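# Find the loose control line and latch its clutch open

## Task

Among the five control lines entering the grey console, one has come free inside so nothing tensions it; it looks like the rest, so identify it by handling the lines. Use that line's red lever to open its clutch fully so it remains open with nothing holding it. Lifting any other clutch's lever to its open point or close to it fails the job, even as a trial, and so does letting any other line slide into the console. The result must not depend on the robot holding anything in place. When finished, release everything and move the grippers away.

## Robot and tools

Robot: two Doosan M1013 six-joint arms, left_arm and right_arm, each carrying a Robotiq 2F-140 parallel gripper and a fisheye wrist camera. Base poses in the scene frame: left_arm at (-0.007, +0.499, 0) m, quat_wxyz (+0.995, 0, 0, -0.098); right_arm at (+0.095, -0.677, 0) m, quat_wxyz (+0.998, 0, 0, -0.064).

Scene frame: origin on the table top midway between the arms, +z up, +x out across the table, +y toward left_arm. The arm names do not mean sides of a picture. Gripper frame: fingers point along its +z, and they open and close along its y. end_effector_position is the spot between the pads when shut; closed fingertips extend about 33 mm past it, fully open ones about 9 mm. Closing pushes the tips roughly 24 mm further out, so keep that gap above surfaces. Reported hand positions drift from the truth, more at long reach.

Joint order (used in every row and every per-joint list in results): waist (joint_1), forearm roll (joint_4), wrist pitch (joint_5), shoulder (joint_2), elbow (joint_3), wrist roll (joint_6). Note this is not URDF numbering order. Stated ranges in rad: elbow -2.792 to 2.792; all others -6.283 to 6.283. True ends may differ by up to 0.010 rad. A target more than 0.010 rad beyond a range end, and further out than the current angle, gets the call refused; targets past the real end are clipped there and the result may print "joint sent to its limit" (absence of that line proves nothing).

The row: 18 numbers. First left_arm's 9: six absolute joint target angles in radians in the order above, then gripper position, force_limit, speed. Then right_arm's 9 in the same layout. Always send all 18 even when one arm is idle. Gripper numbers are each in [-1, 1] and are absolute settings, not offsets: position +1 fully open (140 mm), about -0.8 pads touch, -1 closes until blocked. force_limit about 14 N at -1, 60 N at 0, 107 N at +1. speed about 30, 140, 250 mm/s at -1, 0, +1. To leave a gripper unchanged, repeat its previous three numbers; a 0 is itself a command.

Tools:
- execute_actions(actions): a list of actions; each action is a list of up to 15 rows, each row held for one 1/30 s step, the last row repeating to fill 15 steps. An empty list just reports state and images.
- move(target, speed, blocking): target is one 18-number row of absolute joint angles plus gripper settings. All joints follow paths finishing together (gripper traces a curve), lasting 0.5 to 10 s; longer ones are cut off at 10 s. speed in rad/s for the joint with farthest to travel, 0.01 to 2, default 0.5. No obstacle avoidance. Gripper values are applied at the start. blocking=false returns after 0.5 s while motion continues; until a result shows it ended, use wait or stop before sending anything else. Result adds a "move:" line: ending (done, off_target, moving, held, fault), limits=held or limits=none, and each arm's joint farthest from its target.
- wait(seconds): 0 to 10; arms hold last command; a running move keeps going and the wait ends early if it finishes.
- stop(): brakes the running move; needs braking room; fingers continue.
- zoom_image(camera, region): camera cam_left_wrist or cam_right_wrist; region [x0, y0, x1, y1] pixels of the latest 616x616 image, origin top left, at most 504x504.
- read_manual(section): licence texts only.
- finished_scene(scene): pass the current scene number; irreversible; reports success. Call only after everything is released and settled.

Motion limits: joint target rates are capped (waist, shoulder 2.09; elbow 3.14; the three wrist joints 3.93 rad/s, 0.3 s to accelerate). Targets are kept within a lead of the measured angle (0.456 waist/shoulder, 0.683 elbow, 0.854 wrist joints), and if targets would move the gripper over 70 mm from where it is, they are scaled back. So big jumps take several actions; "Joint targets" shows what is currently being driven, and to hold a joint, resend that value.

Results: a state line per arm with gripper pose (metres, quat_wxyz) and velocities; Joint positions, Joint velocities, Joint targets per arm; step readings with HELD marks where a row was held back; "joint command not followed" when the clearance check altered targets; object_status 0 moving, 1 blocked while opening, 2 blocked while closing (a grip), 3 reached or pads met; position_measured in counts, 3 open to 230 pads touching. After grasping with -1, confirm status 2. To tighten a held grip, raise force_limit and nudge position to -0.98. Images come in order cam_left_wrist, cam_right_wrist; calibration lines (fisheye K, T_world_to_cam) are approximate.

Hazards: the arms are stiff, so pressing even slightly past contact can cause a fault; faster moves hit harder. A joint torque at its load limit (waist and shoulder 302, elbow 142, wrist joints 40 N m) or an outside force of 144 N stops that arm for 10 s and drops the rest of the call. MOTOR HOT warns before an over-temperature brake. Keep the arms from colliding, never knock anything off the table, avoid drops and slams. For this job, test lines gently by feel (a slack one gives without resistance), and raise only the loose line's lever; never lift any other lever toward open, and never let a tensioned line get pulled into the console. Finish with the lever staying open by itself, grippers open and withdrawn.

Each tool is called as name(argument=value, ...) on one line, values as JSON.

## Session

execute_actions(actions=[])

Scene clock: 0.00 s.
left_arm: end_effector_position=(+0.1580, +0.7785, +0.3365) position_measured=3 object_status=3 end_effector_quat_wxyz=(+0.015, +0.732, -0.207, +0.649) end_effector_velocity=(+0.000, -0.000, -0.000) end_effector_angular_velocity=(-0.001, +0.000, -0.001) | right_arm: end_effector_position=(+0.4165, +0.2107, +0.1485) position_measured=3 object_status=3 end_effector_quat_wxyz=(+0.588, -0.153, +0.778, +0.162) end_effector_velocity=(+0.000, +0.000, -0.000) end_effector_angular_velocity=(-0.000, -0.000, +0.000)
Joint names: [waist, forearm roll, wrist pitch, shoulder, elbow, wrist roll]
Joint positions: left_arm=[ 2.058 -1.031  1.867 -0.005  2.333  4.282] | right_arm=[ 1.607 -1.817  1.012  0.641  1.769  0.91 ]
Joint velocities: left_arm=[-0.001 -0.    -0.     0.    -0.    -0.001] | right_arm=[-0. -0. -0.  0. -0. -0.]
Joint targets: left_arm=[2.058 -1.031 1.867 -0.005 2.333 4.282] | right_arm=[1.607 -1.817 1.012 0.641 1.769 0.910]
camera_calibration (this result's frames):
cam_left_wrist: T_world_to_cam=[[-0.366171, -0.803654, -0.469105, 0.837518], [-0.211116, 0.562718, -0.799236, -0.11551], [0.906283, -0.193621, -0.375715, 0.302977], [0, 0, 0, 1]] pos_world=[0.00770583, 0.796736, 0.414397]
cam_right_wrist: T_world_to_cam=[[-0.427509, 0.903984, -0.00705869, -0.00694227], [-0.112945, -0.0456633, 0.992551, -0.0784655], [0.896928, 0.425122, 0.121622, -0.296901], [0, 0, 0, 1]] pos_world=[0.254469, 0.128912, 0.113942]

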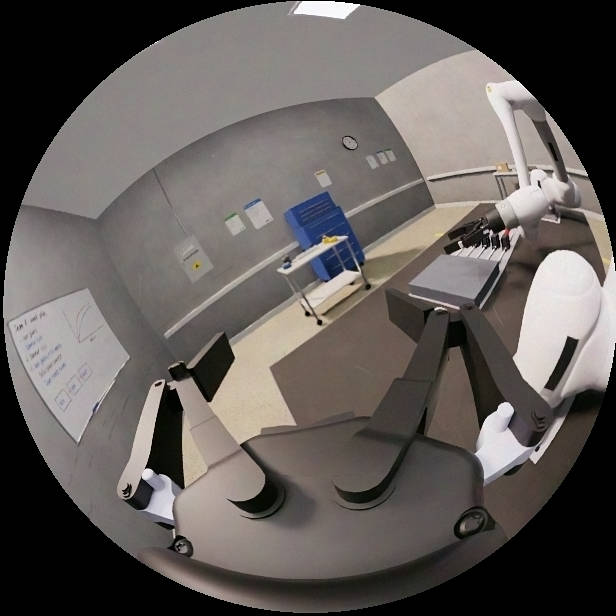

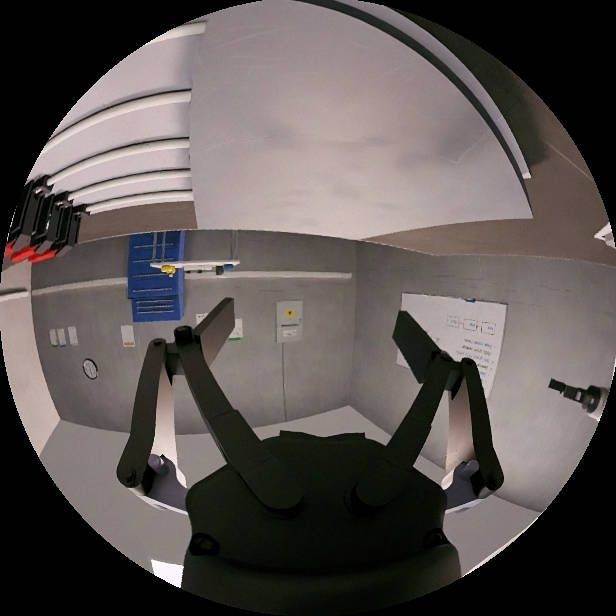

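move(target=[2.058,-1.031,1.867,-0.005,2.333,4.282,1,0,0, 1.607,-1.817,1.012,0.3,1.6,0.91,-0.5,-1,0], speed=0.8)

move(target=[2.058,-1.031,1.867,-0.005,2.333,4.282,1,0,0, 1.2,0,1.27,0.40,1.47,-2.07,-0.5,-1,0], speed=1.5)

Scene clock: 1.40 s.
left_arm: end_effector_position=(+0.1580, +0.7787, +0.3364) position_measured=3 object_status=3 end_effector_quat_wxyz=(+0.015, +0.732, -0.207, +0.649) end_effector_velocity=(+0.000, -0.000, +0.000) end_effector_angular_velocity=(-0.000, -0.001, -0.001) | right_arm: end_effector_position=(+0.4158, +0.1987, +0.5720) position_measured=192 object_status=3 end_effector_quat_wxyz=(+0.625, -0.004, +0.699, +0.348) end_effector_velocity=(-0.000, +0.000, -0.000) end_effector_angular_velocity=(-0.000, -0.000, +0.000)
Joint names: [waist, forearm roll, wrist pitch, shoulder, elbow, wrist roll]
Joint positions: left_arm=[ 2.058 -1.031  1.867 -0.005  2.333  4.282] | right_arm=[ 1.607 -1.817  1.012  0.3    1.6    0.91 ]
Joint velocities: left_arm=[-0.001 -0.     0.     0.001 -0.     0.001] | right_arm=[ 0. -0.  0.  0. -0.  0.]
Joint targets: left_arm=[2.058 -1.031 1.867 -0.005 2.333 4.282] | right_arm=[1.607 -1.817 1.012 0.300 1.600 0.910]
move: done; limits=none; left_arm: farthest joint: the waist, 0.000 radians from its target (0.000 radians at the start); right_arm: farthest joint: the waist, 0.000 radians from its target (0.000 radians at the start)
camera_calibration (this result's frames):
cam_left_wrist: T_world_to_cam=[[-0.366535, -0.803327, -0.46938, 0.837497], [-0.211171, 0.563153, -0.798915, -0.116108], [0.906123, -0.193711, -0.376054, 0.303191], [0, 0, 0, 1]] pos_world=[0.00772541, 0.796903, 0.41436]
cam_right_wrist: T_world_to_cam=[[-0.436697, 0.798628, 0.414112, -0.209587], [-0.156268, -0.520669, 0.839336, -0.299443], [0.885932, 0.301823, 0.352174, -0.445495], [0, 0, 0, 1]] pos_world=[0.256359, 0.145932, 0.495017]

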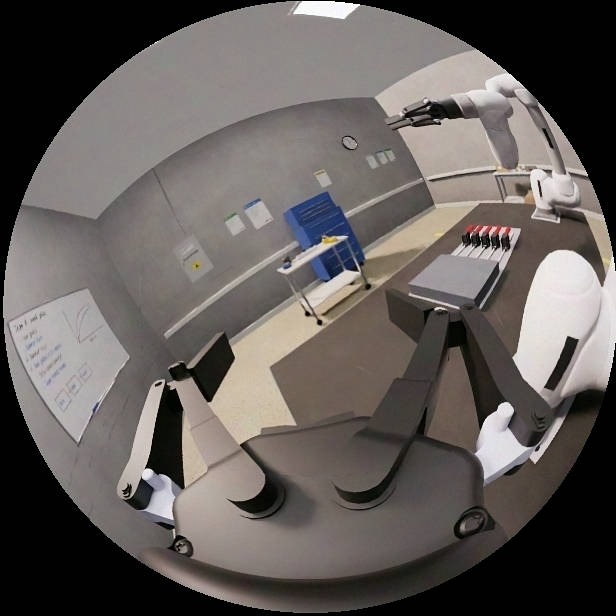

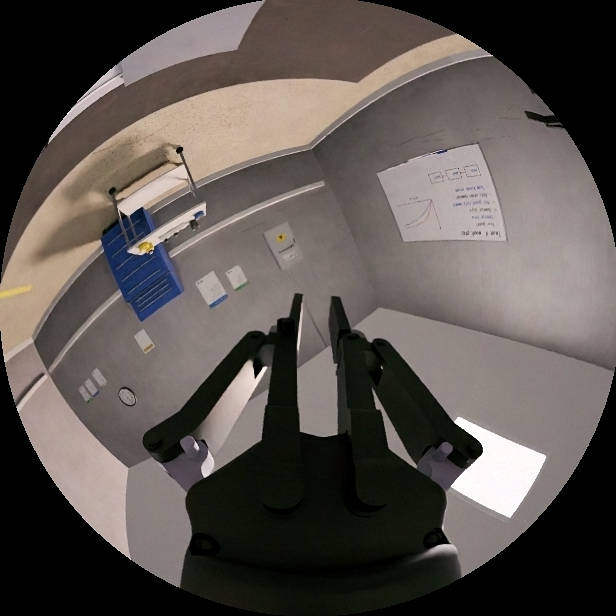

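Scene clock: 4.00 s.
left_arm: end_effector_position=(+0.1580, +0.7787, +0.3364) position_measured=3 object_status=3 end_effector_quat_wxyz=(+0.015, +0.732, -0.207, +0.649) end_effector_velocity=(+0.000, -0.000, +0.000) end_effector_angular_velocity=(+0.001, -0.000, -0.000) | right_arm: end_effector_position=(+0.4362, +0.0212, +0.2263) position_measured=192 object_status=3 end_effector_quat_wxyz=(-0.001, +0.707, -0.707, -0.000) end_effector_velocity=(+0.001, +0.001, +0.000) end_effector_angular_velocity=(+0.001, -0.001, +0.000)
Joint names: [waist, forearm roll, wrist pitch, shoulder, elbow, wrist roll]
Joint positions: left_arm=[ 2.058 -1.031  1.867 -0.005  2.333  4.282] | right_arm=[ 1.2  -0.    1.27  0.4   1.47 -2.07]
Joint velocities: left_arm=[-0.    -0.     0.    -0.     0.     0.001] | right_arm=[-0.    -0.001  0.     0.001 -0.002 -0.   ]
Joint targets: left_arm=[2.058 -1.031 1.867 -0.005 2.333 4.282] | right_arm=[1.200 -0.000 1.270 0.400 1.470 -2.070]
move: done; limits=none; left_arm: farthest joint: the waist, 0.000 radians from its target (0.000 radians at the start); right_arm: farthest joint: the waist, 0.000 radians from its target (0.407 radians at the start)
camera_calibration (this result's frames):
cam_left_wrist: T_world_to_cam=[[-0.366536, -0.803328, -0.469378, 0.837498], [-0.21117, 0.563151, -0.798917, -0.116107], [0.906123, -0.193713, -0.376053, 0.303192], [0, 0, 0, 1]] pos_world=[0.00772551, 0.796904, 0.414359]
cam_right_wrist: T_world_to_cam=[[-0.996872, -0.0758204, -0.022323, 0.445847], [-0.0786706, 0.924628, 0.372659, -0.0573521], [-0.00761466, 0.373249, -0.9277, 0.389591], [0, 0, 0, 1]] pos_world=[0.442906, -0.058581, 0.392749]

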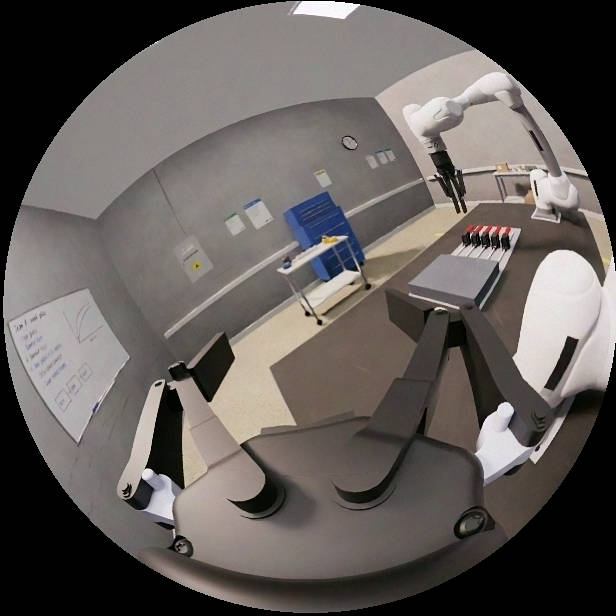

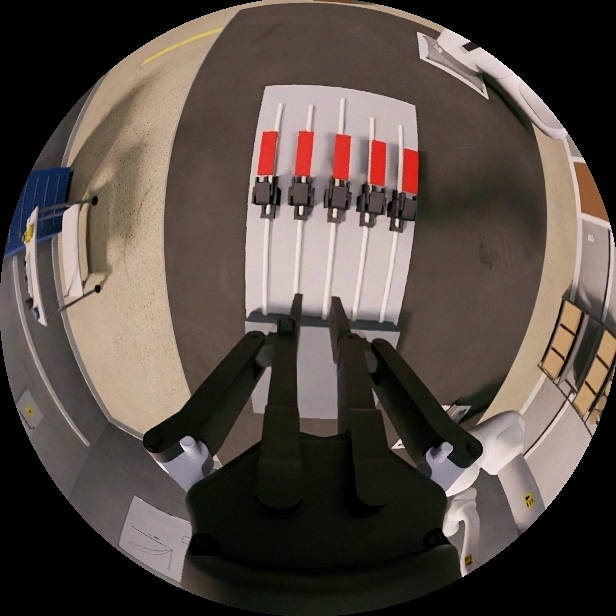

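move(target=[2.058,-1.031,1.867,-0.005,2.333,4.282,1,0,0, 1.109,0,1.055,0.560,1.526,-2.160,-0.5,-1,0])

move(target=[2.058,-1.031,1.867,-0.005,2.333,4.282,1,0,0, 1.109,0,1.010,0.5845,1.547,-2.160,-0.5,-1,0], speed=0.1)

move(target=[2.058,-1.031,1.867,-0.005,2.333,4.282,1,0,0, 1.109,0,1.010,0.5845,1.547,-2.160,-1,-1,-0.5])

move(target=[2.058,-1.031,1.867,-0.005,2.333,4.282,1,0,0, 1.077,0,1.055,0.560,1.526,-2.192,-1,-1,-0.5], speed=0.06)

move(target=[2.058,-1.031,1.867,-0.005,2.333,4.282,1,0,0, 1.077,0,1.055,0.560,1.526,-2.192,-0.5,-1,0])

move(target=[2.058,-1.031,1.867,-0.005,2.333,4.282,1,0,0, 1.167,0,1.030,0.522,1.589,-2.102,-0.5,-1,0], speed=0.3)

move(target=[2.058,-1.031,1.867,-0.005,2.333,4.282,1,0,0, 1.167,0,0.984,0.5475,1.610,-2.102,-0.5,-1,0], speed=0.1)

move(target=[2.058,-1.031,1.867,-0.005,2.333,4.282,1,0,0, 1.167,0,0.984,0.5475,1.610,-2.102,-1,-1,-0.5])

move(target=[2.058,-1.031,1.867,-0.005,2.333,4.282,1,0,0, 1.135,0,1.030,0.522,1.589,-2.134,-1,-1,-0.5], speed=0.06)

move(target=[2.058,-1.031,1.867,-0.005,2.333,4.282,1,0,0, 1.135,0,1.030,0.522,1.589,-2.134,-0.5,-1,0])

Scene clock: 5.33 s.
left_arm: end_effector_position=(+0.1580, +0.7787, +0.3364) position_measured=3 object_status=3 end_effector_quat_wxyz=(+0.015, +0.732, -0.207, +0.649) end_effector_velocity=(-0.000, +0.000, +0.000) end_effector_angular_velocity=(+0.000, +0.000, +0.001) | right_arm: end_effector_position=(+0.5203, +0.0205, +0.0699) position_measured=192 object_status=3 end_effector_quat_wxyz=(-0.000, +0.707, -0.707, -0.000) end_effector_velocity=(+0.000, +0.000, +0.000) end_effector_angular_velocity=(+0.001, +0.001, -0.001)
Joint names: [waist, forearm roll, wrist pitch, shoulder, elbow, wrist roll]
Joint positions: left_arm=[ 2.058 -1.031  1.867 -0.005  2.333  4.282] | right_arm=[ 1.109 -0.     1.055  0.56   1.526 -2.16 ]
Joint velocities: left_arm=[ 0.001  0.     0.    -0.001 -0.    -0.   ] | right_arm=[-0.001  0.001 -0.    -0.    -0.    -0.   ]
Joint targets: left_arm=[2.058 -1.031 1.867 -0.005 2.333 4.282] | right_arm=[1.109 0.000 1.055 0.560 1.526 -2.160]
move: done; limits=none; left_arm: farthest joint: the waist, 0.000 radians from its target (0.000 radians at the start); right_arm: farthest joint: the waist, 0.000 radians from its target (0.091 radians at the start)
camera_calibration (this result's frames):
cam_left_wrist: T_world_to_cam=[[-0.366536, -0.803328, -0.469378, 0.837498], [-0.21117, 0.563151, -0.798917, -0.116108], [0.906123, -0.193713, -0.376054, 0.303192], [0, 0, 0, 1]] pos_world=[0.00772549, 0.796904, 0.414359]
cam_right_wrist: T_world_to_cam=[[-0.996949, -0.0749271, -0.0218711, 0.526206], [-0.0776799, 0.925027, 0.371875, 0.00776106], [-0.00763219, 0.372439, -0.928025, 0.245485], [0, 0, 0, 1]] pos_world=[0.527077, -0.0591805, 0.236439]

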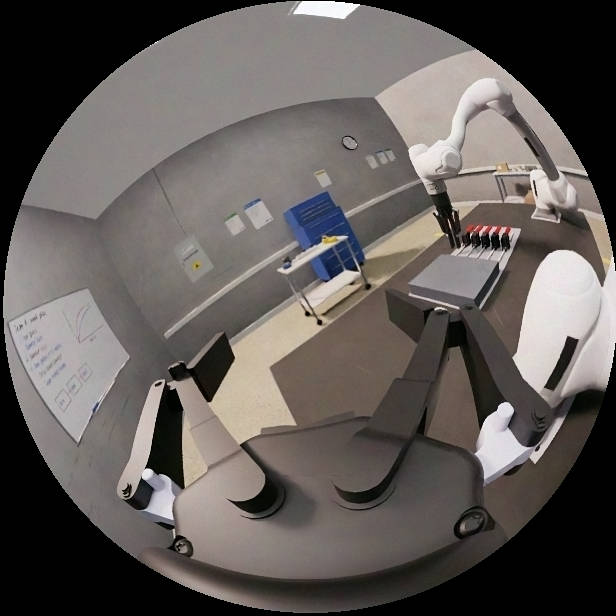

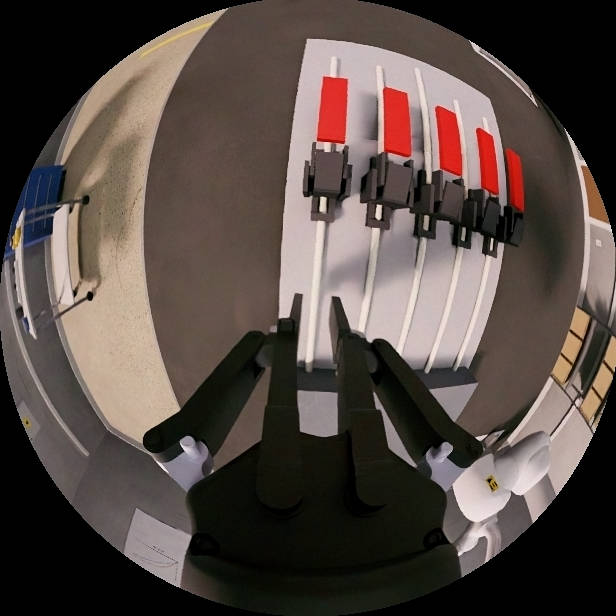

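Scene clock: 6.10 s.
left_arm: end_effector_position=(+0.1580, +0.7787, +0.3364) position_measured=3 object_status=3 end_effector_quat_wxyz=(+0.015, +0.732, -0.207, +0.649) end_effector_velocity=(+0.000, -0.000, -0.000) end_effector_angular_velocity=(-0.001, +0.000, -0.001) | right_arm: end_effector_position=(+0.5201, +0.0201, +0.0398) position_measured=192 object_status=3 end_effector_quat_wxyz=(-0.000, +0.707, -0.707, -0.000) end_effector_velocity=(+0.000, +0.000, -0.000) end_effector_angular_velocity=(+0.000, +0.000, -0.000)
Joint names: [waist, forearm roll, wrist pitch, shoulder, elbow, wrist roll]
Joint positions: left_arm=[ 2.058 -1.031  1.867 -0.005  2.333  4.282] | right_arm=[ 1.109  0.     1.01   0.584  1.547 -2.16 ]
Joint velocities: left_arm=[-0.001 -0.    -0.     0.001 -0.    -0.   ] | right_arm=[-0.     0.001 -0.     0.001 -0.001  0.   ]
Joint targets: left_arm=[2.058 -1.031 1.867 -0.005 2.333 4.282] | right_arm=[1.109 0.000 1.010 0.585 1.547 -2.160]
move: done; limits=none; left_arm: farthest joint: the waist, 0.000 radians from its target (0.000 radians at the start); right_arm: farthest joint: the waist, 0.000 radians from its target (0.000 radians at the start)
camera_calibration (this result's frames):
cam_left_wrist: T_world_to_cam=[[-0.366536, -0.803328, -0.469378, 0.837498], [-0.21117, 0.563151, -0.798917, -0.116108], [0.906123, -0.193713, -0.376054, 0.303192], [0, 0, 0, 1]] pos_world=[0.00772543, 0.796904, 0.414359]
cam_right_wrist: T_world_to_cam=[[-0.996962, -0.0748531, -0.0215324, 0.525311], [-0.0774881, 0.925181, 0.371531, 0.0191939], [-0.00788884, 0.372071, -0.928171, 0.217867], [0, 0, 0, 1]] pos_world=[0.526921, -0.0594987, 0.206398]

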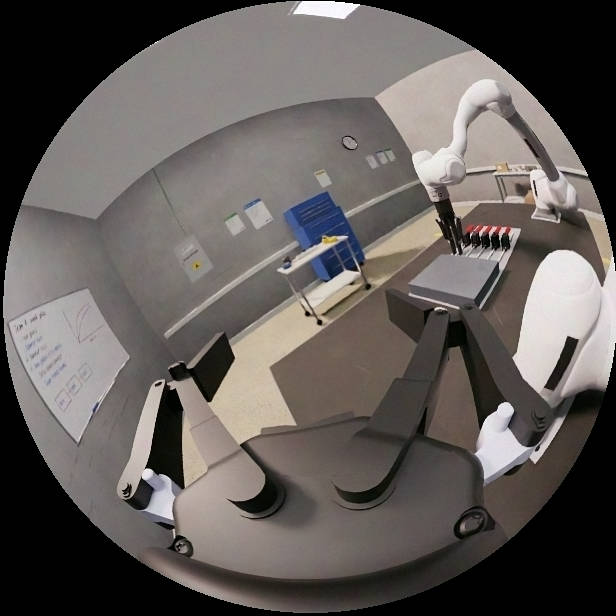

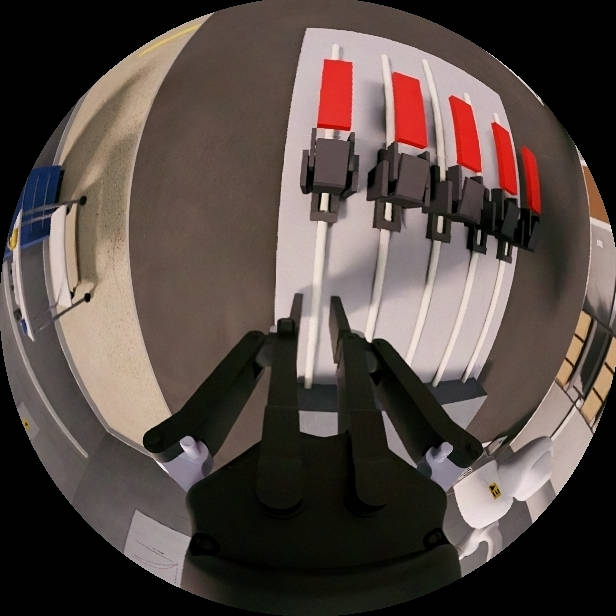

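Scene clock: 6.80 s.
left_arm: end_effector_position=(+0.1580, +0.7787, +0.3364) position_measured=3 object_status=3 end_effector_quat_wxyz=(+0.015, +0.732, -0.207, +0.649) end_effector_velocity=(-0.000, +0.000, +0.000) end_effector_angular_velocity=(+0.002, +0.000, +0.002) | right_arm: end_effector_position=(+0.5201, +0.0201, +0.0398) position_measured=219 object_status=2 end_effector_quat_wxyz=(-0.000, +0.707, -0.707, -0.000) end_effector_velocity=(+0.000, +0.000, +0.000) end_effector_angular_velocity=(+0.001, -0.000, +0.000)
Joint names: [waist, forearm roll, wrist pitch, shoulder, elbow, wrist roll]
Joint positions: left_arm=[ 2.058 -1.031  1.867 -0.005  2.333  4.282] | right_arm=[ 1.109  0.     1.01   0.584  1.547 -2.16 ]
Joint velocities: left_arm=[ 0.002 -0.    -0.    -0.001 -0.     0.   ] | right_arm=[ 0.     0.    -0.    -0.    -0.001 -0.   ]
Joint targets: left_arm=[2.058 -1.031 1.867 -0.005 2.333 4.282] | right_arm=[1.109 0.000 1.010 0.585 1.547 -2.160]
move: done; limits=none; left_arm: farthest joint: the waist, 0.000 radians from its target (0.000 radians at the start); right_arm: farthest joint: the waist, 0.000 radians from its target (0.000 radians at the start)
camera_calibration (this result's frames):
cam_left_wrist: T_world_to_cam=[[-0.366536, -0.803328, -0.469378, 0.837498], [-0.21117, 0.563151, -0.798917, -0.116108], [0.906123, -0.193713, -0.376054, 0.303192], [0, 0, 0, 1]] pos_world=[0.00772549, 0.796904, 0.414359]
cam_right_wrist: T_world_to_cam=[[-0.996962, -0.0748544, -0.021509, 0.525302], [-0.0774808, 0.925193, 0.371503, 0.0192121], [-0.00790868, 0.372041, -0.928182, 0.217853], [0, 0, 0, 1]] pos_world=[0.526917, -0.0595042, 0.206369]

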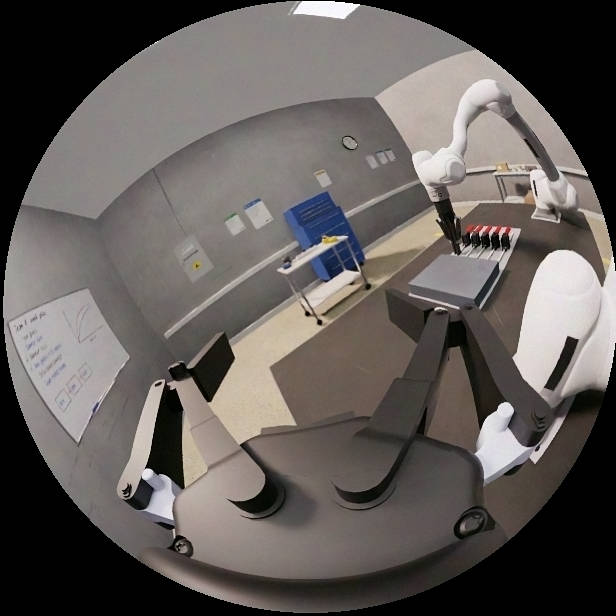

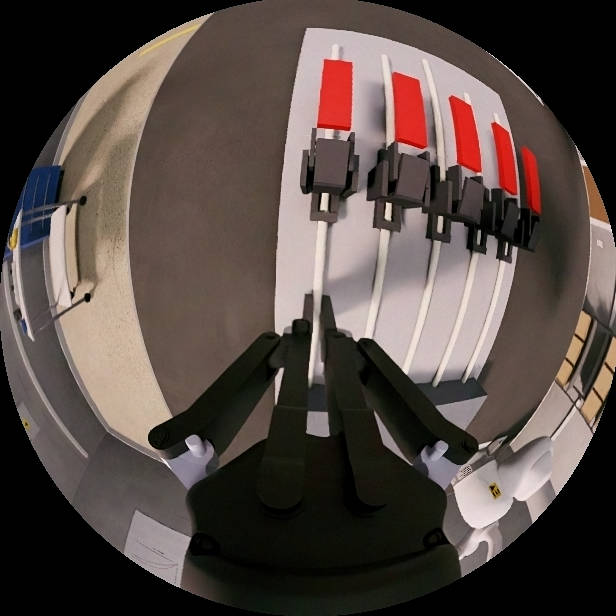

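Scene clock: 7.80 s.
left_arm: end_effector_position=(+0.1580, +0.7787, +0.3364) position_measured=3 object_status=3 end_effector_quat_wxyz=(+0.015, +0.732, -0.207, +0.649) end_effector_velocity=(+0.000, -0.000, +0.000) end_effector_angular_velocity=(+0.001, -0.001, -0.001) | right_arm: end_effector_position=(+0.5424, +0.0065, +0.0698) position_measured=219 object_status=2 end_effector_quat_wxyz=(-0.000, +0.707, -0.707, -0.000) end_effector_velocity=(-0.000, -0.001, -0.001) end_effector_angular_velocity=(-0.002, +0.001, +0.000)
Joint names: [waist, forearm roll, wrist pitch, shoulder, elbow, wrist roll]
Joint positions: left_arm=[ 2.058 -1.031  1.867 -0.005  2.333  4.282] | right_arm=[ 1.077  0.     1.055  0.56   1.526 -2.192]
Joint velocities: left_arm=[-0.001 -0.     0.     0.     0.     0.001] | right_arm=[-0.    -0.001  0.     0.     0.002 -0.   ]
Joint targets: left_arm=[2.058 -1.031 1.867 -0.005 2.333 4.282] | right_arm=[1.077 0.000 1.055 0.560 1.526 -2.192]
move: done; limits=none; left_arm: farthest joint: the waist, 0.000 radians from its target (0.000 radians at the start); right_arm: farthest joint: the waist, 0.000 radians from its target (0.032 radians at the start)
camera_calibration (this result's frames):
cam_left_wrist: T_world_to_cam=[[-0.366536, -0.803328, -0.469378, 0.837498], [-0.21117, 0.563151, -0.798917, -0.116107], [0.906123, -0.193714, -0.376054, 0.303192], [0, 0, 0, 1]] pos_world=[0.00772549, 0.796904, 0.414359]
cam_right_wrist: T_world_to_cam=[[-0.996957, -0.0748522, -0.0217779, 0.547168], [-0.077576, 0.92505, 0.371838, 0.0223954], [-0.00768724, 0.372396, -0.928042, 0.250829], [0, 0, 0, 1]] pos_world=[0.549169, -0.0731676, 0.236368]

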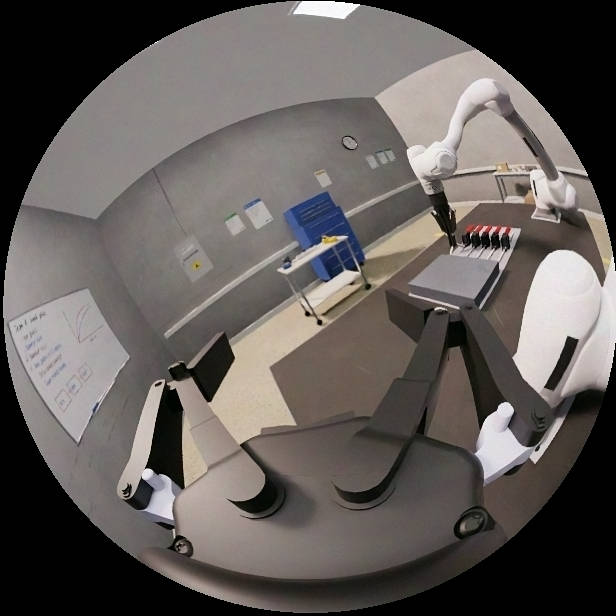

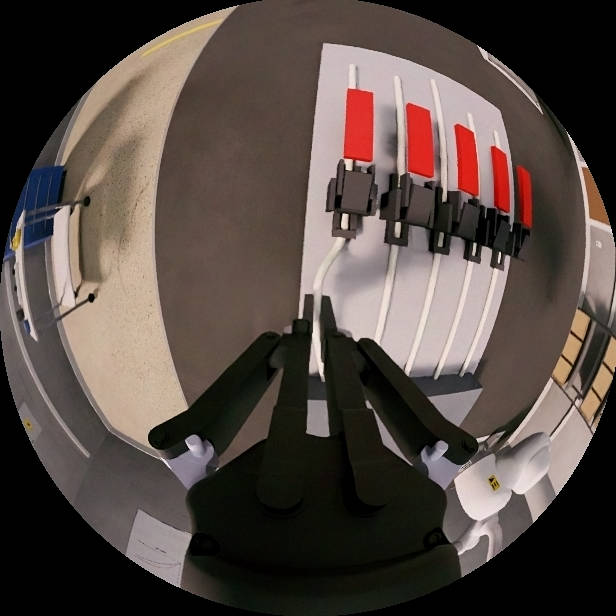

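Scene clock: 8.50 s.
left_arm: end_effector_position=(+0.1580, +0.7787, +0.3364) position_measured=3 object_status=3 end_effector_quat_wxyz=(+0.015, +0.732, -0.207, +0.649) end_effector_velocity=(+0.000, -0.000, -0.000) end_effector_angular_velocity=(-0.001, -0.000, -0.000) | right_arm: end_effector_position=(+0.5425, +0.0064, +0.0698) position_measured=192 object_status=3 end_effector_quat_wxyz=(-0.000, +0.707, -0.707, -0.000) end_effector_velocity=(-0.001, -0.001, -0.002) end_effector_angular_velocity=(-0.003, +0.001, +0.000)
Joint names: [waist, forearm roll, wrist pitch, shoulder, elbow, wrist roll]
Joint positions: left_arm=[ 2.058 -1.031  1.867 -0.005  2.333  4.282] | right_arm=[ 1.077 -0.     1.055  0.56   1.526 -2.192]
Joint velocities: left_arm=[-0.    -0.     0.     0.     0.    -0.001] | right_arm=[ 0.    -0.     0.     0.     0.002 -0.   ]
Joint targets: left_arm=[2.058 -1.031 1.867 -0.005 2.333 4.282] | right_arm=[1.077 0.000 1.055 0.560 1.526 -2.192]
move: done; limits=none; left_arm: farthest joint: the waist, 0.000 radians from its target (0.000 radians at the start); right_arm: farthest joint: the waist, 0.000 radians from its target (0.000 radians at the start)
camera_calibration (this result's frames):
cam_left_wrist: T_world_to_cam=[[-0.366536, -0.803328, -0.469378, 0.837498], [-0.21117, 0.563151, -0.798917, -0.116108], [0.906123, -0.193713, -0.376054, 0.303192], [0, 0, 0, 1]] pos_world=[0.0077255, 0.796904, 0.414359]
cam_right_wrist: T_world_to_cam=[[-0.99696, -0.0747956, -0.021817, 0.547235], [-0.0775381, 0.925054, 0.371837, 0.0224067], [-0.00762983, 0.372398, -0.928042, 0.250836], [0, 0, 0, 1]] pos_world=[0.549223, -0.0732075, 0.236394]

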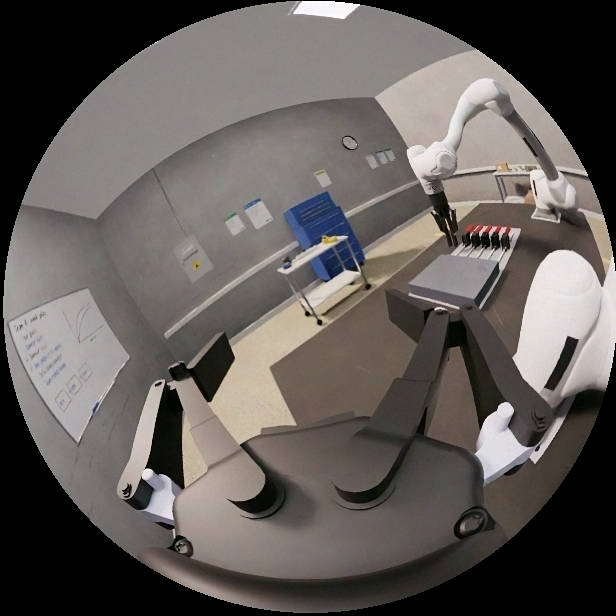

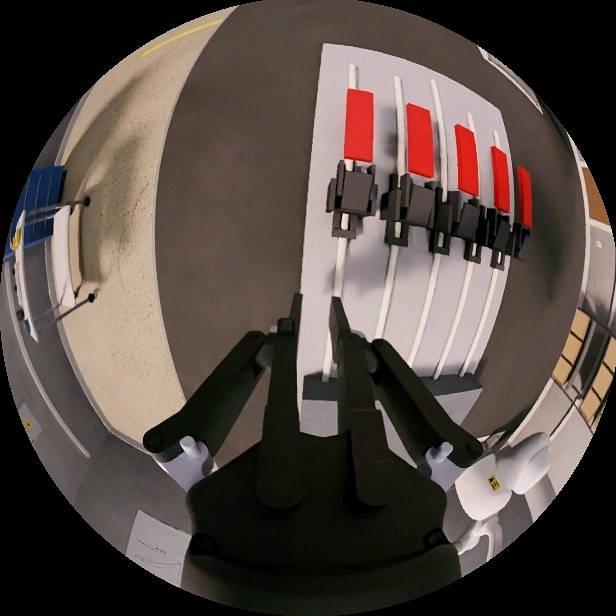

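Scene clock: 9.27 s.
left_arm: end_effector_position=(+0.1580, +0.7787, +0.3364) position_measured=3 object_status=3 end_effector_quat_wxyz=(+0.015, +0.732, -0.207, +0.649) end_effector_velocity=(+0.000, -0.000, +0.000) end_effector_angular_velocity=(+0.000, +0.000, -0.000) | right_arm: end_effector_position=(+0.4655, +0.0204, +0.0699) position_measured=192 object_status=3 end_effector_quat_wxyz=(-0.000, +0.707, -0.707, -0.000) end_effector_velocity=(+0.000, +0.001, +0.000) end_effector_angular_velocity=(+0.001, -0.001, +0.001)
Joint names: [waist, forearm roll, wrist pitch, shoulder, elbow, wrist roll]
Joint positions: left_arm=[ 2.058 -1.031  1.867 -0.005  2.333  4.282] | right_arm=[ 1.167  0.     1.03   0.522  1.589 -2.102]
Joint velocities: left_arm=[-0.     0.    -0.    -0.001 -0.    -0.   ] | right_arm=[ 0.001 -0.    -0.     0.001 -0.001  0.   ]
Joint targets: left_arm=[2.058 -1.031 1.867 -0.005 2.333 4.282] | right_arm=[1.167 0.000 1.030 0.522 1.589 -2.102]
move: done; limits=none; left_arm: farthest joint: the waist, 0.000 radians from its target (0.000 radians at the start); right_arm: farthest joint: the waist, 0.000 radians from its target (0.090 radians at the start)
camera_calibration (this result's frames):
cam_left_wrist: T_world_to_cam=[[-0.366536, -0.803328, -0.469378, 0.837498], [-0.21117, 0.563151, -0.798917, -0.116107], [0.906123, -0.193714, -0.376053, 0.303192], [0, 0, 0, 1]] pos_world=[0.00772547, 0.796904, 0.414359]
cam_right_wrist: T_world_to_cam=[[-0.996962, -0.0747783, -0.0217836, 0.471513], [-0.0775091, 0.925037, 0.371887, 0.00345958], [-0.00765845, 0.372445, -0.928023, 0.245111], [0, 0, 0, 1]] pos_world=[0.472225, -0.0592318, 0.236453]

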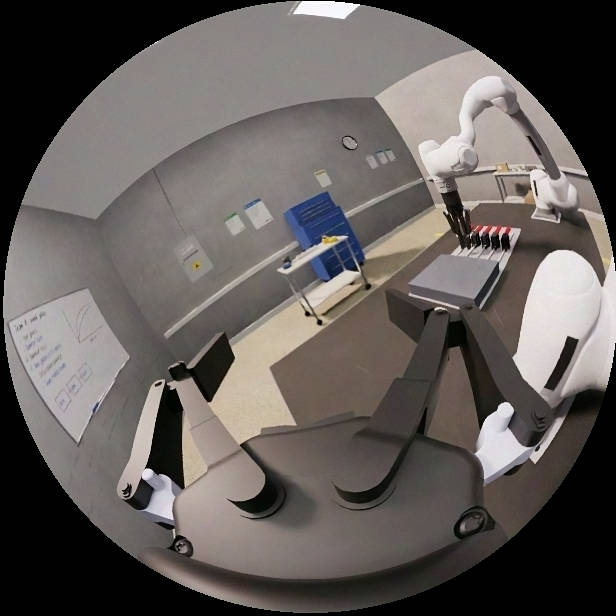

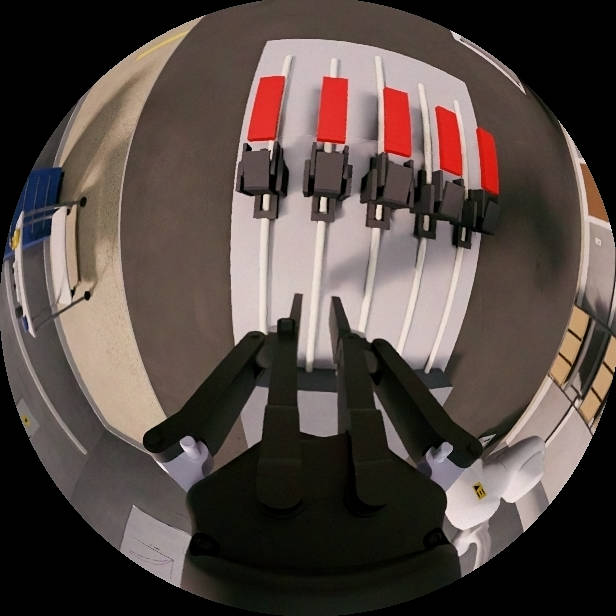

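Scene clock: 10.03 s.
left_arm: end_effector_position=(+0.1580, +0.7787, +0.3364) position_measured=3 object_status=3 end_effector_quat_wxyz=(+0.015, +0.732, -0.207, +0.649) end_effector_velocity=(+0.000, -0.000, -0.000) end_effector_angular_velocity=(-0.001, -0.000, -0.001) | right_arm: end_effector_position=(+0.4652, +0.0201, +0.0399) position_measured=192 object_status=3 end_effector_quat_wxyz=(-0.000, +0.707, -0.707, -0.000) end_effector_velocity=(-0.000, -0.001, -0.001) end_effector_angular_velocity=(-0.001, +0.000, +0.000)
Joint names: [waist, forearm roll, wrist pitch, shoulder, elbow, wrist roll]
Joint positions: left_arm=[ 2.058 -1.031  1.867 -0.005  2.333  4.282] | right_arm=[ 1.167  0.     0.984  0.547  1.61  -2.102]
Joint velocities: left_arm=[-0.001  0.     0.     0.     0.    -0.   ] | right_arm=[ 0.    -0.    -0.    -0.     0.002  0.   ]
Joint targets: left_arm=[2.058 -1.031 1.867 -0.005 2.333 4.282] | right_arm=[1.167 0.000 0.984 0.548 1.610 -2.102]
move: done; limits=none; left_arm: farthest joint: the waist, 0.000 radians from its target (0.000 radians at the start); right_arm: farthest joint: the waist, 0.000 radians from its target (0.000 radians at the start)
camera_calibration (this result's frames):
cam_left_wrist: T_world_to_cam=[[-0.366536, -0.803328, -0.469378, 0.837498], [-0.21117, 0.563151, -0.798917, -0.116107], [0.906123, -0.193713, -0.376054, 0.303192], [0, 0, 0, 1]] pos_world=[0.00772543, 0.796904, 0.414359]
cam_right_wrist: T_world_to_cam=[[-0.996962, -0.0748536, -0.021522, 0.470541], [-0.0774846, 0.925179, 0.371538, 0.0149182], [-0.00789929, 0.372077, -0.928168, 0.217533], [0, 0, 0, 1]] pos_world=[0.471986, -0.0595194, 0.206491]

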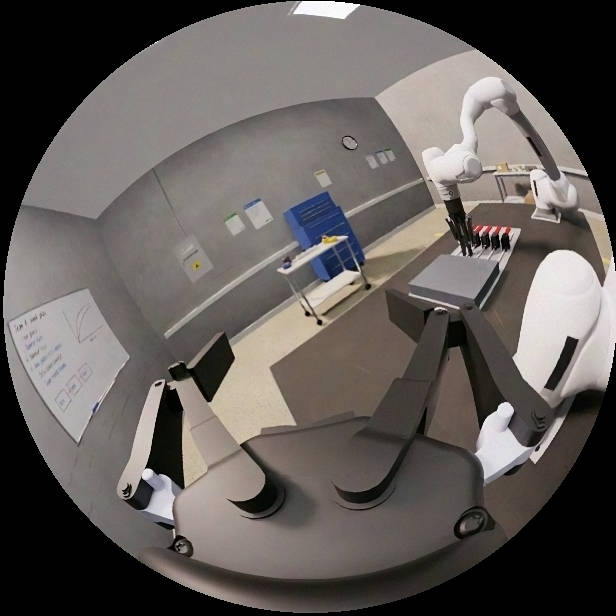

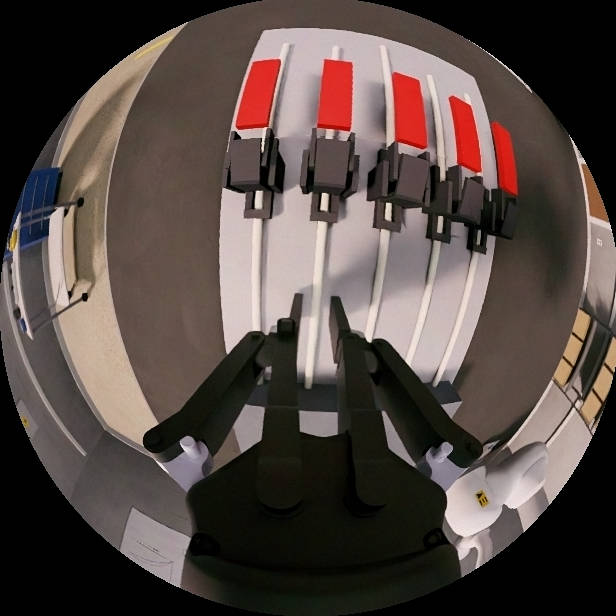

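Scene clock: 10.73 s.
left_arm: end_effector_position=(+0.1580, +0.7787, +0.3364) position_measured=3 object_status=3 end_effector_quat_wxyz=(+0.015, +0.732, -0.207, +0.649) end_effector_velocity=(+0.000, +0.000, +0.000) end_effector_angular_velocity=(+0.001, +0.000, +0.000) | right_arm: end_effector_position=(+0.4652, +0.0200, +0.0399) position_measured=219 object_status=2 end_effector_quat_wxyz=(-0.000, +0.707, -0.707, -0.000) end_effector_velocity=(+0.000, +0.000, -0.000) end_effector_angular_velocity=(+0.000, +0.000, -0.000)
Joint names: [waist, forearm roll, wrist pitch, shoulder, elbow, wrist roll]
Joint positions: left_arm=[ 2.058 -1.031  1.867 -0.005  2.333  4.282] | right_arm=[ 1.167  0.     0.984  0.547  1.61  -2.102]
Joint velocities: left_arm=[-0.    -0.    -0.    -0.001 -0.     0.   ] | right_arm=[-0.     0.001 -0.     0.    -0.001 -0.   ]
Joint targets: left_arm=[2.058 -1.031 1.867 -0.005 2.333 4.282] | right_arm=[1.167 0.000 0.984 0.548 1.610 -2.102]
move: done; limits=none; left_arm: farthest joint: the waist, 0.000 radians from its target (0.000 radians at the start); right_arm: farthest joint: the waist, 0.000 radians from its target (0.000 radians at the start)
camera_calibration (this result's frames):
cam_left_wrist: T_world_to_cam=[[-0.366536, -0.803328, -0.469378, 0.837498], [-0.21117, 0.563151, -0.798917, -0.116107], [0.906123, -0.193713, -0.376054, 0.303192], [0, 0, 0, 1]] pos_world=[0.00772542, 0.796904, 0.414359]
cam_right_wrist: T_world_to_cam=[[-0.996963, -0.0748537, -0.0215, 0.470532], [-0.0774767, 0.925191, 0.371509, 0.0149368], [-0.00791728, 0.372047, -0.92818, 0.217518], [0, 0, 0, 1]] pos_world=[0.471982, -0.0595252, 0.206463]

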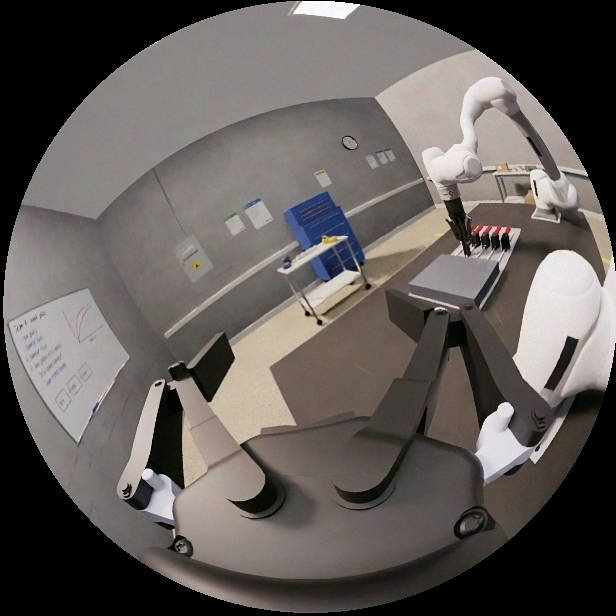

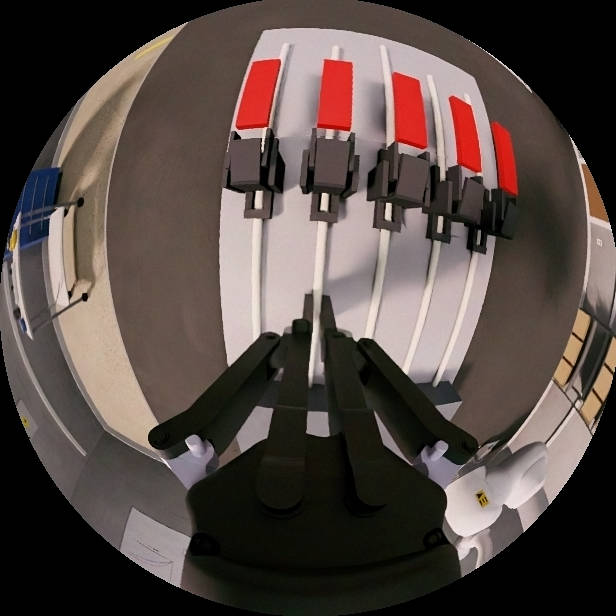

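Scene clock: 11.77 s.
left_arm: end_effector_position=(+0.1580, +0.7787, +0.3364) position_measured=3 object_status=3 end_effector_quat_wxyz=(+0.015, +0.732, -0.207, +0.649) end_effector_velocity=(-0.000, +0.000, -0.000) end_effector_angular_velocity=(+0.000, -0.001, +0.001) | right_arm: end_effector_position=(+0.4875, +0.0082, +0.0699) position_measured=219 object_status=2 end_effector_quat_wxyz=(-0.000, +0.707, -0.707, -0.000) end_effector_velocity=(+0.001, +0.001, +0.001) end_effector_angular_velocity=(+0.001, -0.001, -0.000)
Joint names: [waist, forearm roll, wrist pitch, shoulder, elbow, wrist roll]
Joint positions: left_arm=[ 2.058 -1.031  1.867 -0.005  2.333  4.282] | right_arm=[ 1.135  0.     1.03   0.522  1.589 -2.134]
Joint velocities: left_arm=[ 0.001 -0.     0.     0.001  0.     0.001] | right_arm=[-0.    -0.     0.    -0.    -0.001 -0.   ]
Joint targets: left_arm=[2.058 -1.031 1.867 -0.005 2.333 4.282] | right_arm=[1.135 0.000 1.030 0.522 1.589 -2.134]
move: done; limits=none; left_arm: farthest joint: the waist, 0.000 radians from its target (0.000 radians at the start); right_arm: farthest joint: the waist, 0.000 radians from its target (0.032 radians at the start)
camera_calibration (this result's frames):
cam_left_wrist: T_world_to_cam=[[-0.366536, -0.803328, -0.469378, 0.837498], [-0.21117, 0.563151, -0.798917, -0.116108], [0.906123, -0.193713, -0.376054, 0.303192], [0, 0, 0, 1]] pos_world=[0.00772543, 0.796904, 0.414359]
cam_right_wrist: T_world_to_cam=[[-0.996957, -0.0748563, -0.0217569, 0.492555], [-0.077572, 0.925051, 0.371838, 0.0164911], [-0.00770814, 0.372394, -0.928043, 0.249816], [0, 0, 0, 1]] pos_world=[0.494261, -0.0714144, 0.236425]

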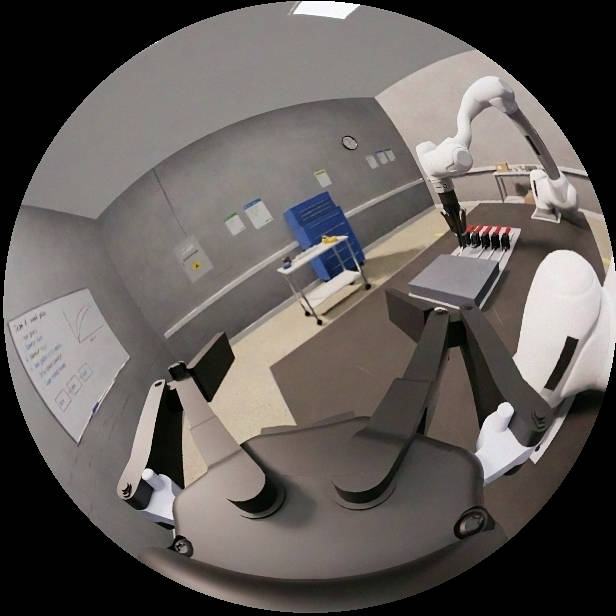

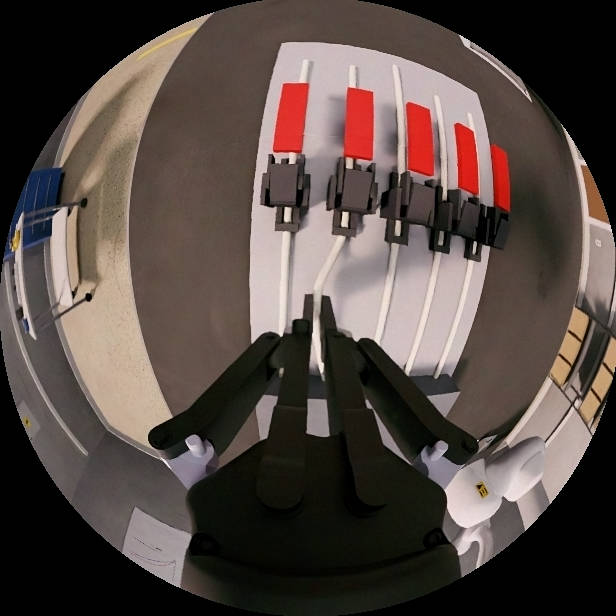

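Scene clock: 12.47 s.
left_arm: end_effector_position=(+0.1580, +0.7787, +0.3364) position_measured=3 object_status=3 end_effector_quat_wxyz=(+0.015, +0.732, -0.207, +0.649) end_effector_velocity=(-0.000, +0.000, -0.000) end_effector_angular_velocity=(-0.001, -0.000, +0.001) | right_arm: end_effector_position=(+0.4876, +0.0082, +0.0699) position_measured=192 object_status=3 end_effector_quat_wxyz=(-0.000, +0.707, -0.707, -0.000) end_effector_velocity=(-0.000, -0.000, +0.000) end_effector_angular_velocity=(+0.000, +0.000, -0.000)
Joint names: [waist, forearm roll, wrist pitch, shoulder, elbow, wrist roll]
Joint positions: left_arm=[ 2.058 -1.031  1.867 -0.005  2.333  4.282] | right_arm=[ 1.135  0.     1.03   0.522  1.589 -2.134]
Joint velocities: left_arm=[ 0.001 -0.     0.     0.    -0.    -0.   ] | right_arm=[-0.     0.     0.    -0.001  0.001  0.   ]
Joint targets: left_arm=[2.058 -1.031 1.867 -0.005 2.333 4.282] | right_arm=[1.135 0.000 1.030 0.522 1.589 -2.134]
move: done; limits=none; left_arm: farthest joint: the waist, 0.000 radians from its target (0.000 radians at the start); right_arm: farthest joint: the waist, 0.000 radians from its target (0.000 radians at the start)
camera_calibration (this result's frames):
cam_left_wrist: T_world_to_cam=[[-0.366536, -0.803328, -0.469378, 0.837498], [-0.21117, 0.563151, -0.798917, -0.116108], [0.906123, -0.193713, -0.376054, 0.303192], [0, 0, 0, 1]] pos_world=[0.00772545, 0.796904, 0.414359]
cam_right_wrist: T_world_to_cam=[[-0.99696, -0.0748067, -0.0217807, 0.492601], [-0.0775346, 0.925042, 0.371867, 0.016475], [-0.00767006, 0.372426, -0.92803, 0.24983], [0, 0, 0, 1]] pos_world=[0.494298, -0.0714332, 0.236452]

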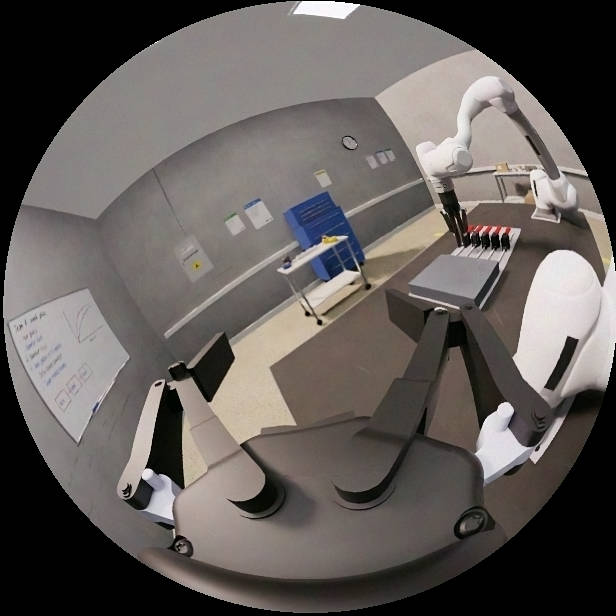

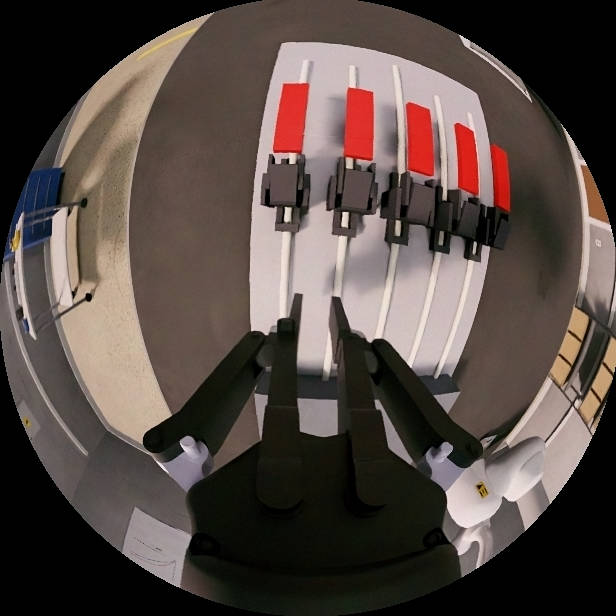

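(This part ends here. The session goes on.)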